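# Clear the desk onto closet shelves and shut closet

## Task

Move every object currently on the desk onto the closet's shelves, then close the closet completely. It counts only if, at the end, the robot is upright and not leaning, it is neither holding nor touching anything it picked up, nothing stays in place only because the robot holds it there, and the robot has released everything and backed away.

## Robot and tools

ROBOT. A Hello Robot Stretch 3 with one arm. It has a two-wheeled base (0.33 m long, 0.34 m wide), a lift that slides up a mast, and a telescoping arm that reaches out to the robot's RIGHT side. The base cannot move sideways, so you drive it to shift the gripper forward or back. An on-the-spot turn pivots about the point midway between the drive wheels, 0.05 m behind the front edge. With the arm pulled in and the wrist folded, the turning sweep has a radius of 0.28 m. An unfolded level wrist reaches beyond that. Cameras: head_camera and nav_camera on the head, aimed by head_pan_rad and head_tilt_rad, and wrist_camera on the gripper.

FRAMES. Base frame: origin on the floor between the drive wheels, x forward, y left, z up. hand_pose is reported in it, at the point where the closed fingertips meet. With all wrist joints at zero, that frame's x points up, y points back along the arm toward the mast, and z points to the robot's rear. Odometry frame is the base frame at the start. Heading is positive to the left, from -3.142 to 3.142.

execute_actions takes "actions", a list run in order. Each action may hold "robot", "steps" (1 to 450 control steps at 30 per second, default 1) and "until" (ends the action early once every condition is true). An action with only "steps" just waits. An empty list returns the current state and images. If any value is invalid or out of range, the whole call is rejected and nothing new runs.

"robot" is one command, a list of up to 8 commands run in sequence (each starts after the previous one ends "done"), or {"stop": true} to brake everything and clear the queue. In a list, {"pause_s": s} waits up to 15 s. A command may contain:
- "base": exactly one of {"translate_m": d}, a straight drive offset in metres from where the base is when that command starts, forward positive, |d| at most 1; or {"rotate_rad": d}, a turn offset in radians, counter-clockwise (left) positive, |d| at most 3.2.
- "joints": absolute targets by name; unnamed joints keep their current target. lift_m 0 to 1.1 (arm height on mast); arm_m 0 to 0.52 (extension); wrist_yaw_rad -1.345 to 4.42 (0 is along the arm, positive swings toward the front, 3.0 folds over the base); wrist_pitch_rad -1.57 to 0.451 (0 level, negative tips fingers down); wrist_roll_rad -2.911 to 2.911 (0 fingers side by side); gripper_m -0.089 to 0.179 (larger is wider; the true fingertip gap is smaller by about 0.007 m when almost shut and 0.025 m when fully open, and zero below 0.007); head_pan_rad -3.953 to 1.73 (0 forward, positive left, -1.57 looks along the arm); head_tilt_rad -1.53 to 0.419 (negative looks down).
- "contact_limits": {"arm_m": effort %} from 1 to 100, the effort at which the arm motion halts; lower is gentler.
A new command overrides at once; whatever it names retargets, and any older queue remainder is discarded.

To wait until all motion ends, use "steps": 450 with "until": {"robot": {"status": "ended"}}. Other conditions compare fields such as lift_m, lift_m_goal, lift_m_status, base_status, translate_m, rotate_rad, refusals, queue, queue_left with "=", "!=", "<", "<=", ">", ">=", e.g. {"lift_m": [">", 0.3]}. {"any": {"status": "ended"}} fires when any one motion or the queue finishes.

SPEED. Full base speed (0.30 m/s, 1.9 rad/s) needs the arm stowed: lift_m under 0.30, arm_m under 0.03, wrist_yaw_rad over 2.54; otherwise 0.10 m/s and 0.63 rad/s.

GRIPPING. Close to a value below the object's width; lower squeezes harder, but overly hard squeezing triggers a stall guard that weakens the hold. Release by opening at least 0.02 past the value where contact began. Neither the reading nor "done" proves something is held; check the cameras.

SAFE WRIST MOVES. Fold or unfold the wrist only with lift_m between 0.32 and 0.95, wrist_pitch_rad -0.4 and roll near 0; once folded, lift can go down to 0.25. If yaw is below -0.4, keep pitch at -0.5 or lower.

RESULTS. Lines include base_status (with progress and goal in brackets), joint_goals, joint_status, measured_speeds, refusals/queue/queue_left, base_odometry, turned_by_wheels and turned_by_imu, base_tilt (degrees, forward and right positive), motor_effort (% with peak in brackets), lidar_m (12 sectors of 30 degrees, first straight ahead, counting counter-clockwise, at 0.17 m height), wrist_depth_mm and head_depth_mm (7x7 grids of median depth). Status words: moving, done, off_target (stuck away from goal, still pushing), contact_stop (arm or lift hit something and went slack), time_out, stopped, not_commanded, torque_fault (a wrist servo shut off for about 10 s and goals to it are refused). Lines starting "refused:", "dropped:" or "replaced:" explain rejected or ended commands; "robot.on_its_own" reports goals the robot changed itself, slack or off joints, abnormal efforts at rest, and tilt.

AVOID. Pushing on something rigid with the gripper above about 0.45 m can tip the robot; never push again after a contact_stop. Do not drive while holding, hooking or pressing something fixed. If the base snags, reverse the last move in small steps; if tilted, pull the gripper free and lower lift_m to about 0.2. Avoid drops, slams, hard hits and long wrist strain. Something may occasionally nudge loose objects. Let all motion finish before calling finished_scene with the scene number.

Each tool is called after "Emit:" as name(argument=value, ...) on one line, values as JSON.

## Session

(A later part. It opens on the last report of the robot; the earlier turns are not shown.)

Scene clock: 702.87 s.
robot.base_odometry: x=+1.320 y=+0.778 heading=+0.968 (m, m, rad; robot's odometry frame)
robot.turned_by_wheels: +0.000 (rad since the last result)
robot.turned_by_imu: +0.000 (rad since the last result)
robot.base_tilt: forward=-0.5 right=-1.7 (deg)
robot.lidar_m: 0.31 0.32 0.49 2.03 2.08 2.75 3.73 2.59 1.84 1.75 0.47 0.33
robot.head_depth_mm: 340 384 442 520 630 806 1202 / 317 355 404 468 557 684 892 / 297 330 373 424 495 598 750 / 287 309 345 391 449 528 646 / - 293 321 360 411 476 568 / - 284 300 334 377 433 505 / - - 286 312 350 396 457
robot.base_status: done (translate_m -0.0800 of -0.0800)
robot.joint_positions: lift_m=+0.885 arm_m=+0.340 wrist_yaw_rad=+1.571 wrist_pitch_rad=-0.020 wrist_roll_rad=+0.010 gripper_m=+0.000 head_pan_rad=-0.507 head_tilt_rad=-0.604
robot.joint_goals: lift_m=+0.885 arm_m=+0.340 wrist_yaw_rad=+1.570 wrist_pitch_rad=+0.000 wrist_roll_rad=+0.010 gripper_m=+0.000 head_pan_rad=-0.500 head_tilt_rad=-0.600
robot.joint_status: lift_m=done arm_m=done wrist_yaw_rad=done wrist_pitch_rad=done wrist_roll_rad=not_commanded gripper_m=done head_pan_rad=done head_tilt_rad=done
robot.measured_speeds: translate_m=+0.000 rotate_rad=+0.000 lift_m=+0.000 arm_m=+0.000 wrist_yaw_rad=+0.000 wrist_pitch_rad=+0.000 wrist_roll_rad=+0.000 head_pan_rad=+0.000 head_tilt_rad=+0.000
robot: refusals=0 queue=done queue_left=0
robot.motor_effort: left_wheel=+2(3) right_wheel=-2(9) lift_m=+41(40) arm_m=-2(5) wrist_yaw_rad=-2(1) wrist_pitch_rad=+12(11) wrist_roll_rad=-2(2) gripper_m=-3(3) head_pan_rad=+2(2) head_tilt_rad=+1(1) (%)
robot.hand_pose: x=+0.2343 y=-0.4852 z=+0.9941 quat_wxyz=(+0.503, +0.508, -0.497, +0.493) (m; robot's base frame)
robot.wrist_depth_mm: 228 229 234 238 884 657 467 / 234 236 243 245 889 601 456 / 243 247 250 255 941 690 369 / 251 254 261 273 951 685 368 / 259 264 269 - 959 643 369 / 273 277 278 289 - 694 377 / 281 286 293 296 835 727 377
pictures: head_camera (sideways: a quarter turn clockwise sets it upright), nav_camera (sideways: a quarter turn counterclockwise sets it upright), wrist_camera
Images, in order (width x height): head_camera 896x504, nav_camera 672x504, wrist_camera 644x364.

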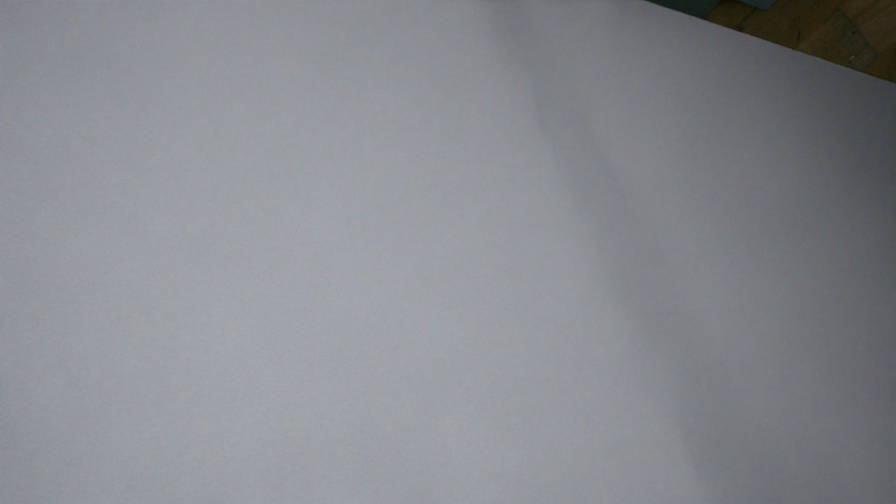

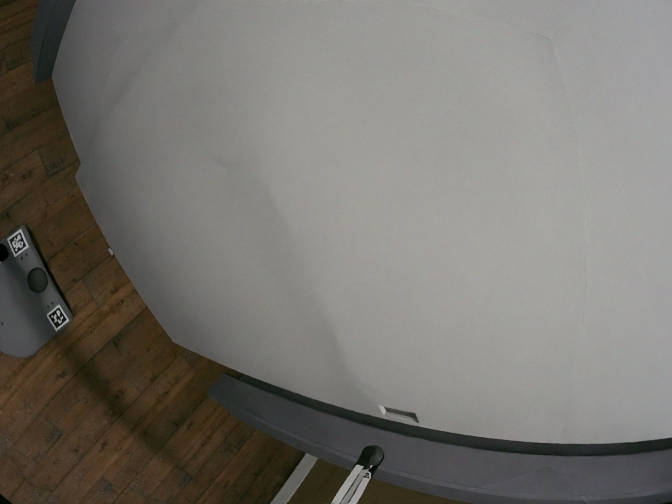

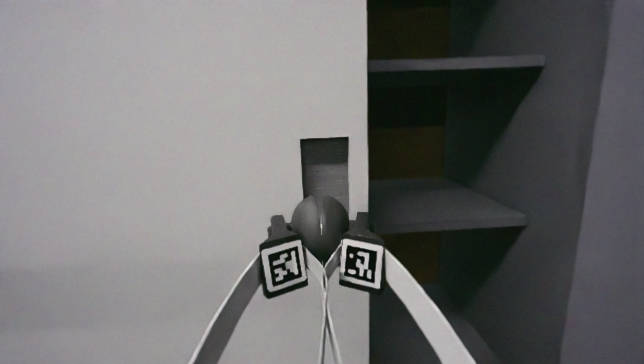

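Emit:
execute_actions(actions=[{"robot":[{"base":{"translate_m":0.095}},{"joints":{"arm_m":0.43}}],"steps":300,"until":{"robot":{"status":"ended"}}},{"robot":{"joints":{"arm_m":0.51}},"steps":300,"until":{"robot":{"status":"ended"}}}])

Scene clock: 710.87 s.
robot.base_odometry: x=+1.374 y=+0.856 heading=+0.968 (m, m, rad; robot's odometry frame)
robot.turned_by_wheels: +0.000 (rad since the last result)
robot.turned_by_imu: +0.002 (rad since the last result)
robot.base_tilt: forward=-0.6 right=-1.7 (deg)
robot.lidar_m: 0.22 0.22 0.35 0.68 2.09 2.77 3.42 2.57 1.83 0.89 0.32 0.23
robot.head_depth_mm: - - 292 335 405 517 709 / - - - 302 357 441 572 / - - - 286 319 383 481 / - - - - 296 341 415 / - - - - - 307 365 / - - - - - 290 326 / - - - - - - 300
robot.base_status: done (translate_m +0.0950 of +0.0950)
robot.joint_positions: lift_m=+0.885 arm_m=+0.510 wrist_yaw_rad=+1.571 wrist_pitch_rad=-0.021 wrist_roll_rad=+0.010 gripper_m=+0.000 head_pan_rad=-0.507 head_tilt_rad=-0.604
robot.joint_goals: lift_m=+0.885 arm_m=+0.510 wrist_yaw_rad=+1.570 wrist_pitch_rad=+0.000 wrist_roll_rad=+0.010 gripper_m=+0.000 head_pan_rad=-0.500 head_tilt_rad=-0.600
robot.joint_status: lift_m=done arm_m=done wrist_yaw_rad=done wrist_pitch_rad=done wrist_roll_rad=not_commanded gripper_m=done head_pan_rad=done head_tilt_rad=done
robot.measured_speeds: translate_m=+0.000 rotate_rad=+0.000 lift_m=+0.000 arm_m=+0.000 wrist_yaw_rad=+0.000 wrist_pitch_rad=+0.000 wrist_roll_rad=+0.000 head_pan_rad=+0.000 head_tilt_rad=+0.000
robot: refusals=0 queue=done queue_left=0
robot.motor_effort: left_wheel=+2(18) right_wheel=-3(34) lift_m=+40(40) arm_m=+3(10) wrist_yaw_rad=-2(41) wrist_pitch_rad=+13(14) wrist_roll_rad=-2(2) gripper_m=-2(8) head_pan_rad=+4(2) head_tilt_rad=+2(2) (%)
robot.hand_pose: x=+0.2343 y=-0.6545 z=+0.9937 quat_wxyz=(+0.503, +0.508, -0.497, +0.492) (m; robot's base frame)
robot.wrist_depth_mm: 151 152 155 157 583 398 179 / 156 158 159 163 530 264 181 / 161 163 166 168 605 263 182 / 166 169 172 185 632 270 183 / 172 175 178 - 562 272 187 / 180 181 184 191 661 275 187 / 186 189 193 196 661 278 189
pictures: head_camera (sideways: a quarter turn clockwise sets it upright), nav_camera (sideways: a quarter turn counterclockwise sets it upright), wrist_camera
Images, in order (width x height): head_camera 896x504, nav_camera 672x504, wrist_camera 644x364.

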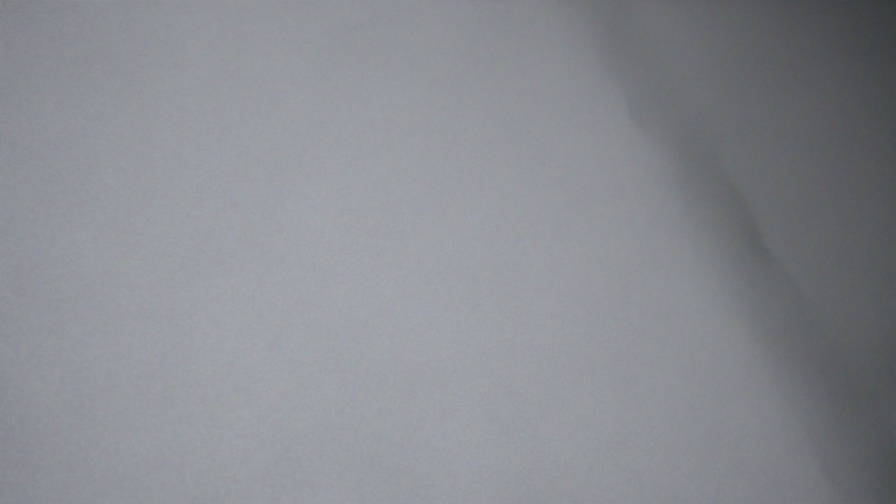

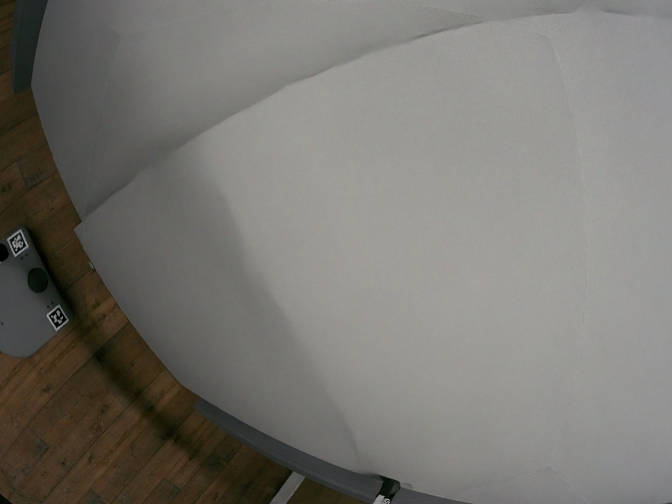

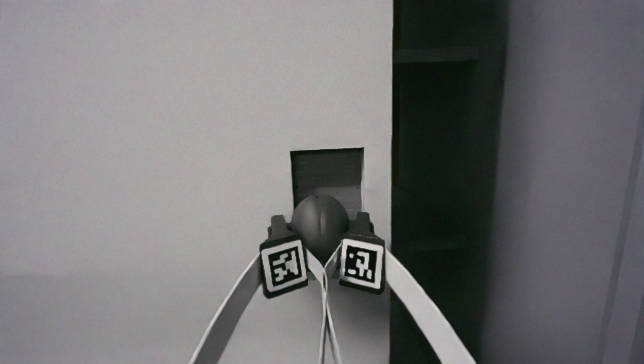

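Emit:
execute_actions(actions=[{"robot":[{"base":{"translate_m":-0.3}},{"joints":{"arm_m":0.0}},{"base":{"rotate_rad":-1.571}},{"base":{"translate_m":0.22}},{"base":{"rotate_rad":1.571}},{"joints":{"arm_m":0.29}},{"base":{"translate_m":0.2}}],"steps":450,"until":{"robot":{"status":"ended"}}},{"steps":300,"until":{"robot":{"status":"ended"}}}])

Scene clock: 739.37 s.
robot.base_odometry: x=+1.498 y=+0.649 heading=+0.968 (m, m, rad; robot's odometry frame)
robot.turned_by_wheels: +0.000 (rad since the last result)
robot.turned_by_imu: +0.005 (rad since the last result)
robot.base_tilt: forward=-0.5 right=-2.1 (deg)
robot.lidar_m: 0.33 0.34 0.51 1.03 2.30 3.06 3.74 2.28 1.60 1.53 0.49 0.34
robot.head_depth_mm: 358 404 464 550 658 948 1136 / 334 375 425 491 583 717 934 / 314 348 391 448 523 627 788 / 295 325 363 410 473 555 678 / 285 305 338 379 432 502 596 / - 290 316 352 398 456 532 / - - 298 329 367 417 481
robot.base_status: moving (translate_m +0.2000 of +0.2000)
robot.joint_positions: lift_m=+0.885 arm_m=+0.290 wrist_yaw_rad=+1.571 wrist_pitch_rad=-0.021 wrist_roll_rad=+0.010 gripper_m=+0.000 head_pan_rad=-0.507 head_tilt_rad=-0.604
robot.joint_goals: lift_m=+0.885 arm_m=+0.290 wrist_yaw_rad=+1.570 wrist_pitch_rad=+0.000 wrist_roll_rad=+0.010 gripper_m=+0.000 head_pan_rad=-0.500 head_tilt_rad=-0.600
robot.joint_status: lift_m=done arm_m=done wrist_yaw_rad=done wrist_pitch_rad=done wrist_roll_rad=not_commanded gripper_m=done head_pan_rad=done head_tilt_rad=done
robot.measured_speeds: translate_m=+0.000 rotate_rad=+0.000 lift_m=+0.000 arm_m=+0.000 wrist_yaw_rad=+0.000 wrist_pitch_rad=+0.000 wrist_roll_rad=+0.000 head_pan_rad=+0.000 head_tilt_rad=+0.000
robot: refusals=0 queue=running queue_left=0
robot.motor_effort: left_wheel=-5(9) right_wheel=+3(7) lift_m=+40(40) arm_m=+3(1) wrist_yaw_rad=-1(2) wrist_pitch_rad=+12(13) wrist_roll_rad=-2(2) gripper_m=-2(3) head_pan_rad=+4(2) head_tilt_rad=+2(1) (%)
robot.hand_pose: x=+0.2343 y=-0.4346 z=+0.9937 quat_wxyz=(+0.503, +0.508, -0.497, +0.492) (m; robot's base frame)
robot.wrist_depth_mm: 237 239 245 248 726 269 231 / 245 248 251 256 669 268 241 / 255 257 262 264 765 274 251 / 263 262 270 283 756 278 269 / 272 275 277 - 659 280 282 / 283 287 290 300 727 291 295 / 294 293 304 308 795 298 311
pictures: head_camera (sideways: a quarter turn clockwise sets it upright), nav_camera (sideways: a quarter turn counterclockwise sets it upright), wrist_camera
Images, in order (width x height): head_camera 896x504, nav_camera 672x504, wrist_camera 644x364.

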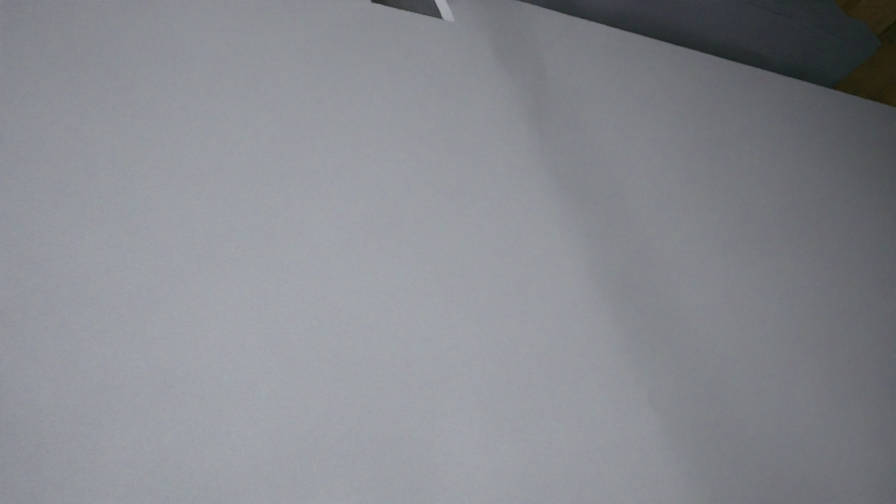

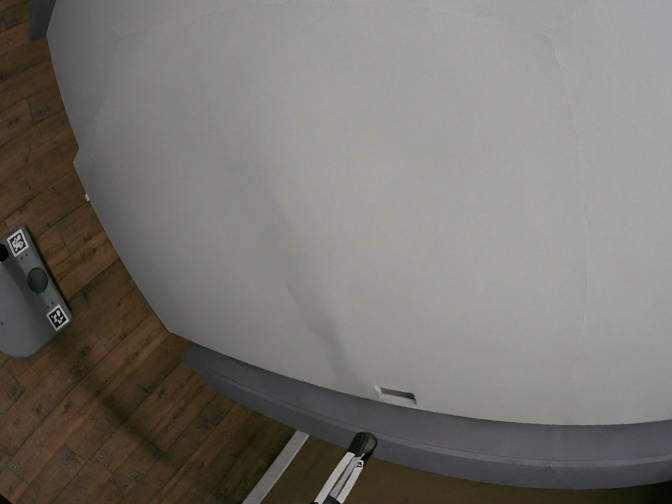

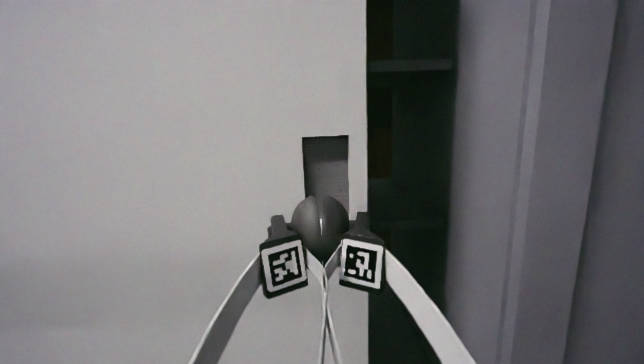

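Gap ≈0.08–0.1.

Emit:
execute_actions(actions=[{"robot":[{"joints":{"arm_m":0.293}},{"base":{"translate_m":0.112}},{"joints":{"arm_m":0.41},"contact_limits":{"arm_m":30}}],"steps":300,"until":{"robot":{"status":"ended"}}}])

Scene clock: 750.27 s.
robot.base_odometry: x=+1.562 y=+0.741 heading=+0.968 (m, m, rad; robot's odometry frame)
robot.turned_by_wheels: +0.000 (rad since the last result)
robot.turned_by_imu: -0.006 (rad since the last result)
robot.base_tilt: forward=-0.5 right=-1.7 (deg)
robot.lidar_m: 0.21 0.22 0.35 0.86 2.31 3.06 3.40 2.29 1.61 1.52 0.32 0.23
robot.head_depth_mm: - - 293 334 405 516 710 / - - - 303 358 440 573 / - - - 288 319 383 480 / - - - - 295 339 414 / - - - - - 305 363 / - - - - - 289 324 / - - - - - - 298
robot.base_status: done (translate_m +0.1120 of +0.1120)
robot.joint_positions: lift_m=+0.885 arm_m=+0.410 wrist_yaw_rad=+1.565 wrist_pitch_rad=-0.022 wrist_roll_rad=+0.010 gripper_m=+0.000 head_pan_rad=-0.507 head_tilt_rad=-0.604
robot.joint_goals: lift_m=+0.885 arm_m=+0.410 wrist_yaw_rad=+1.570 wrist_pitch_rad=+0.000 wrist_roll_rad=+0.010 gripper_m=+0.000 head_pan_rad=-0.500 head_tilt_rad=-0.600
robot.joint_status: lift_m=done arm_m=done wrist_yaw_rad=done wrist_pitch_rad=done wrist_roll_rad=not_commanded gripper_m=done head_pan_rad=done head_tilt_rad=done
robot.measured_speeds: translate_m=+0.000 rotate_rad=+0.000 lift_m=+0.000 arm_m=+0.000 wrist_yaw_rad=+0.000 wrist_pitch_rad=+0.000 wrist_roll_rad=+0.000 head_pan_rad=+0.000 head_tilt_rad=+0.000
robot: refusals=0 queue=done queue_left=0
robot.motor_effort: left_wheel=-1(24) right_wheel=+1(46) lift_m=+41(41) arm_m=+4(12) wrist_yaw_rad=+2(43) wrist_pitch_rad=+13(15) wrist_roll_rad=-2(2) gripper_m=-3(8) head_pan_rad=+2(4) head_tilt_rad=+1(1) (%)
robot.contact_limits: arm_m 30 (drawing in: default 15, maximum 25; extending or still: default 22, maximum 35)
robot.hand_pose: x=+0.2343 y=-0.5562 z=+0.9935 quat_wxyz=(+0.505, +0.507, -0.498, +0.490) (m; robot's base frame)
robot.wrist_depth_mm: 146 149 151 155 142 131 147 / 150 153 156 160 147 136 154 / 156 159 161 165 152 142 159 / 162 165 166 181 158 147 165 / 167 171 173 - 163 153 172 / 173 177 180 188 160 160 180 / 181 184 189 193 181 168 188
pictures: head_camera (sideways: a quarter turn clockwise sets it upright), nav_camera (sideways: a quarter turn counterclockwise sets it upright), wrist_camera
Images, in order (width x height): head_camera 896x504, nav_camera 672x504, wrist_camera 644x364.

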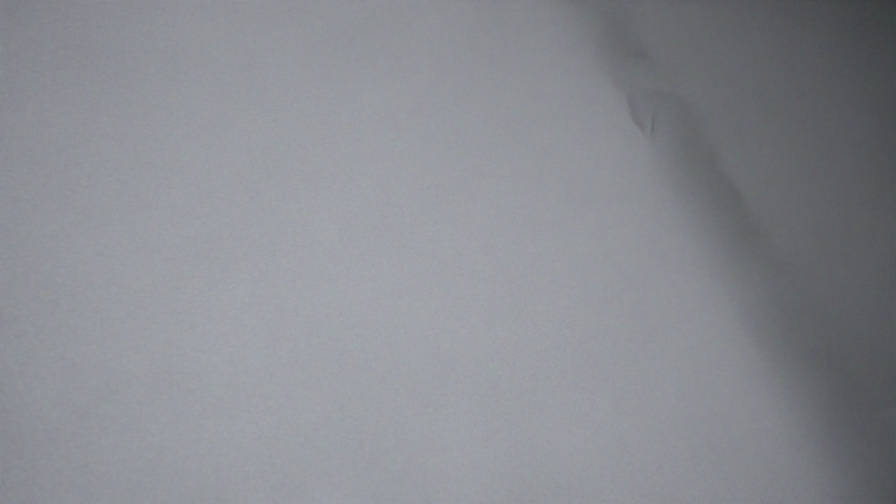

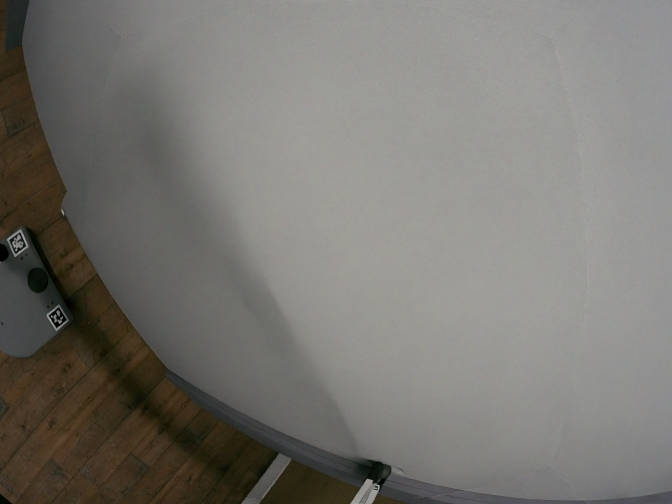

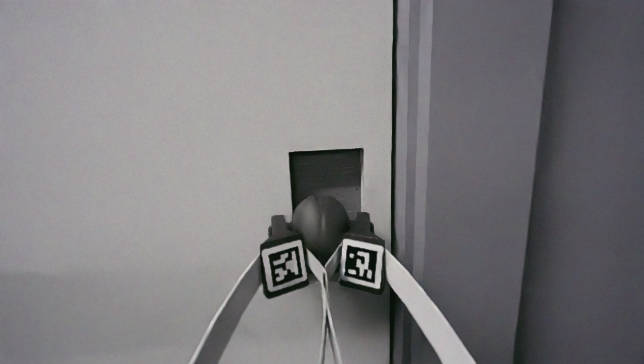

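Nearly; push a bit more, then back off.

Emit:
execute_actions(actions=[{"robot":{"joints":{"arm_m":0.435},"contact_limits":{"arm_m":30}},"steps":90,"until":{"robot":{"status":"ended"}}},{"robot":{"joints":{"arm_m":0.42}},"steps":60,"until":{"robot":{"status":"ended"}}},{"robot":{"base":{"translate_m":-0.15}},"steps":150,"until":{"robot":{"status":"ended"}}}])

Scene clock: 757.47 s.
robot.base_odometry: x=+1.477 y=+0.618 heading=+0.968 (m, m, rad; robot's odometry frame)
robot.turned_by_wheels: +0.000 (rad since the last result)
robot.turned_by_imu: +0.000 (rad since the last result)
robot.base_tilt: forward=-0.6 right=-1.7 (deg)
robot.lidar_m: 0.37 0.38 0.56 2.24 2.30 3.04 3.25 2.30 1.61 1.53 0.55 0.39
robot.head_depth_mm: 411 465 534 626 760 935 1176 / 382 429 488 564 670 827 1075 / 358 399 448 512 597 719 901 / 338 372 415 469 542 635 772 / 318 348 386 433 493 573 682 / 300 328 362 403 453 521 607 / 288 310 339 375 418 474 548
robot.base_status: done (translate_m -0.1500 of -0.1500)
robot.joint_positions: lift_m=+0.885 arm_m=+0.420 wrist_yaw_rad=+1.573 wrist_pitch_rad=-0.022 wrist_roll_rad=+0.010 gripper_m=+0.000 head_pan_rad=-0.507 head_tilt_rad=-0.604
robot.joint_goals: lift_m=+0.885 arm_m=+0.420 wrist_yaw_rad=+1.570 wrist_pitch_rad=+0.000 wrist_roll_rad=+0.010 gripper_m=+0.000 head_pan_rad=-0.500 head_tilt_rad=-0.600
robot.joint_status: lift_m=done arm_m=done wrist_yaw_rad=done wrist_pitch_rad=done wrist_roll_rad=not_commanded gripper_m=done head_pan_rad=done head_tilt_rad=done
robot.measured_speeds: translate_m=+0.000 rotate_rad=+0.000 lift_m=+0.000 arm_m=+0.000 wrist_yaw_rad=+0.000 wrist_pitch_rad=+0.000 wrist_roll_rad=+0.000 head_pan_rad=+0.000 head_tilt_rad=+0.000
robot: refusals=0 queue=done queue_left=0
robot.motor_effort: left_wheel=-1(4) right_wheel=+0(6) lift_m=+41(40) arm_m=-3(2) wrist_yaw_rad=-2(16) wrist_pitch_rad=+13(13) wrist_roll_rad=-2(2) gripper_m=-3(4) head_pan_rad=+1(3) head_tilt_rad=+1(1) (%)
robot.hand_pose: x=+0.2343 y=-0.5648 z=+0.9936 quat_wxyz=(+0.503, +0.508, -0.496, +0.492) (m; robot's base frame)
robot.wrist_depth_mm: 281 283 286 293 273 282 890 / 287 294 297 301 282 296 919 / 300 303 309 312 289 305 970 / 304 315 318 327 304 321 - / 319 329 332 - 317 332 - / 331 335 342 352 336 353 - / 345 350 361 363 337 365 -
pictures: head_camera (sideways: a quarter turn clockwise sets it upright), nav_camera (sideways: a quarter turn counterclockwise sets it upright), wrist_camera
Images, in order (width x height): head_camera 896x504, nav_camera 672x504, wrist_camera 644x364.

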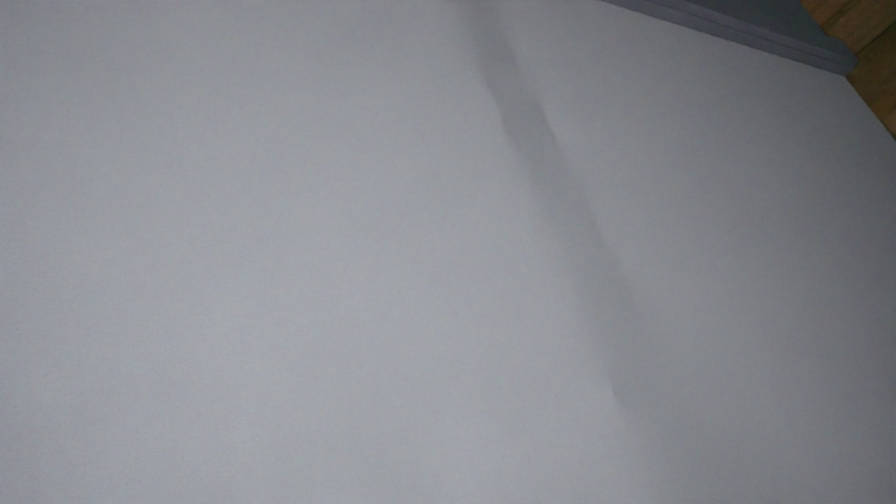

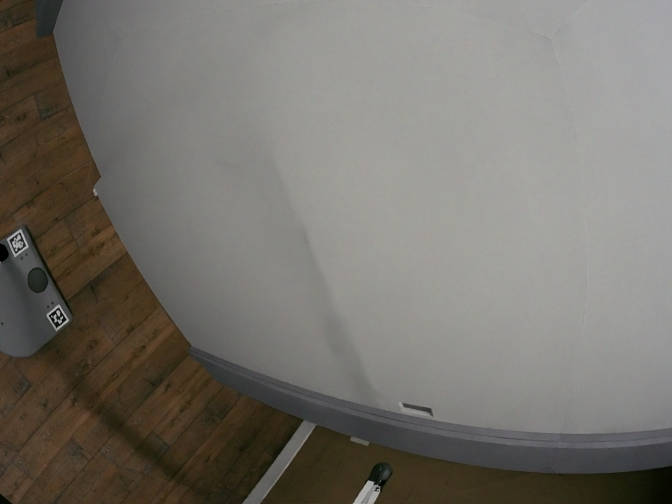

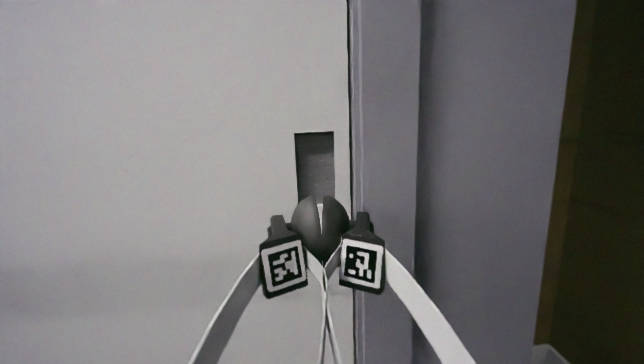

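Emit:
finished_scene(scene=1)

The scene is finished: the task was done.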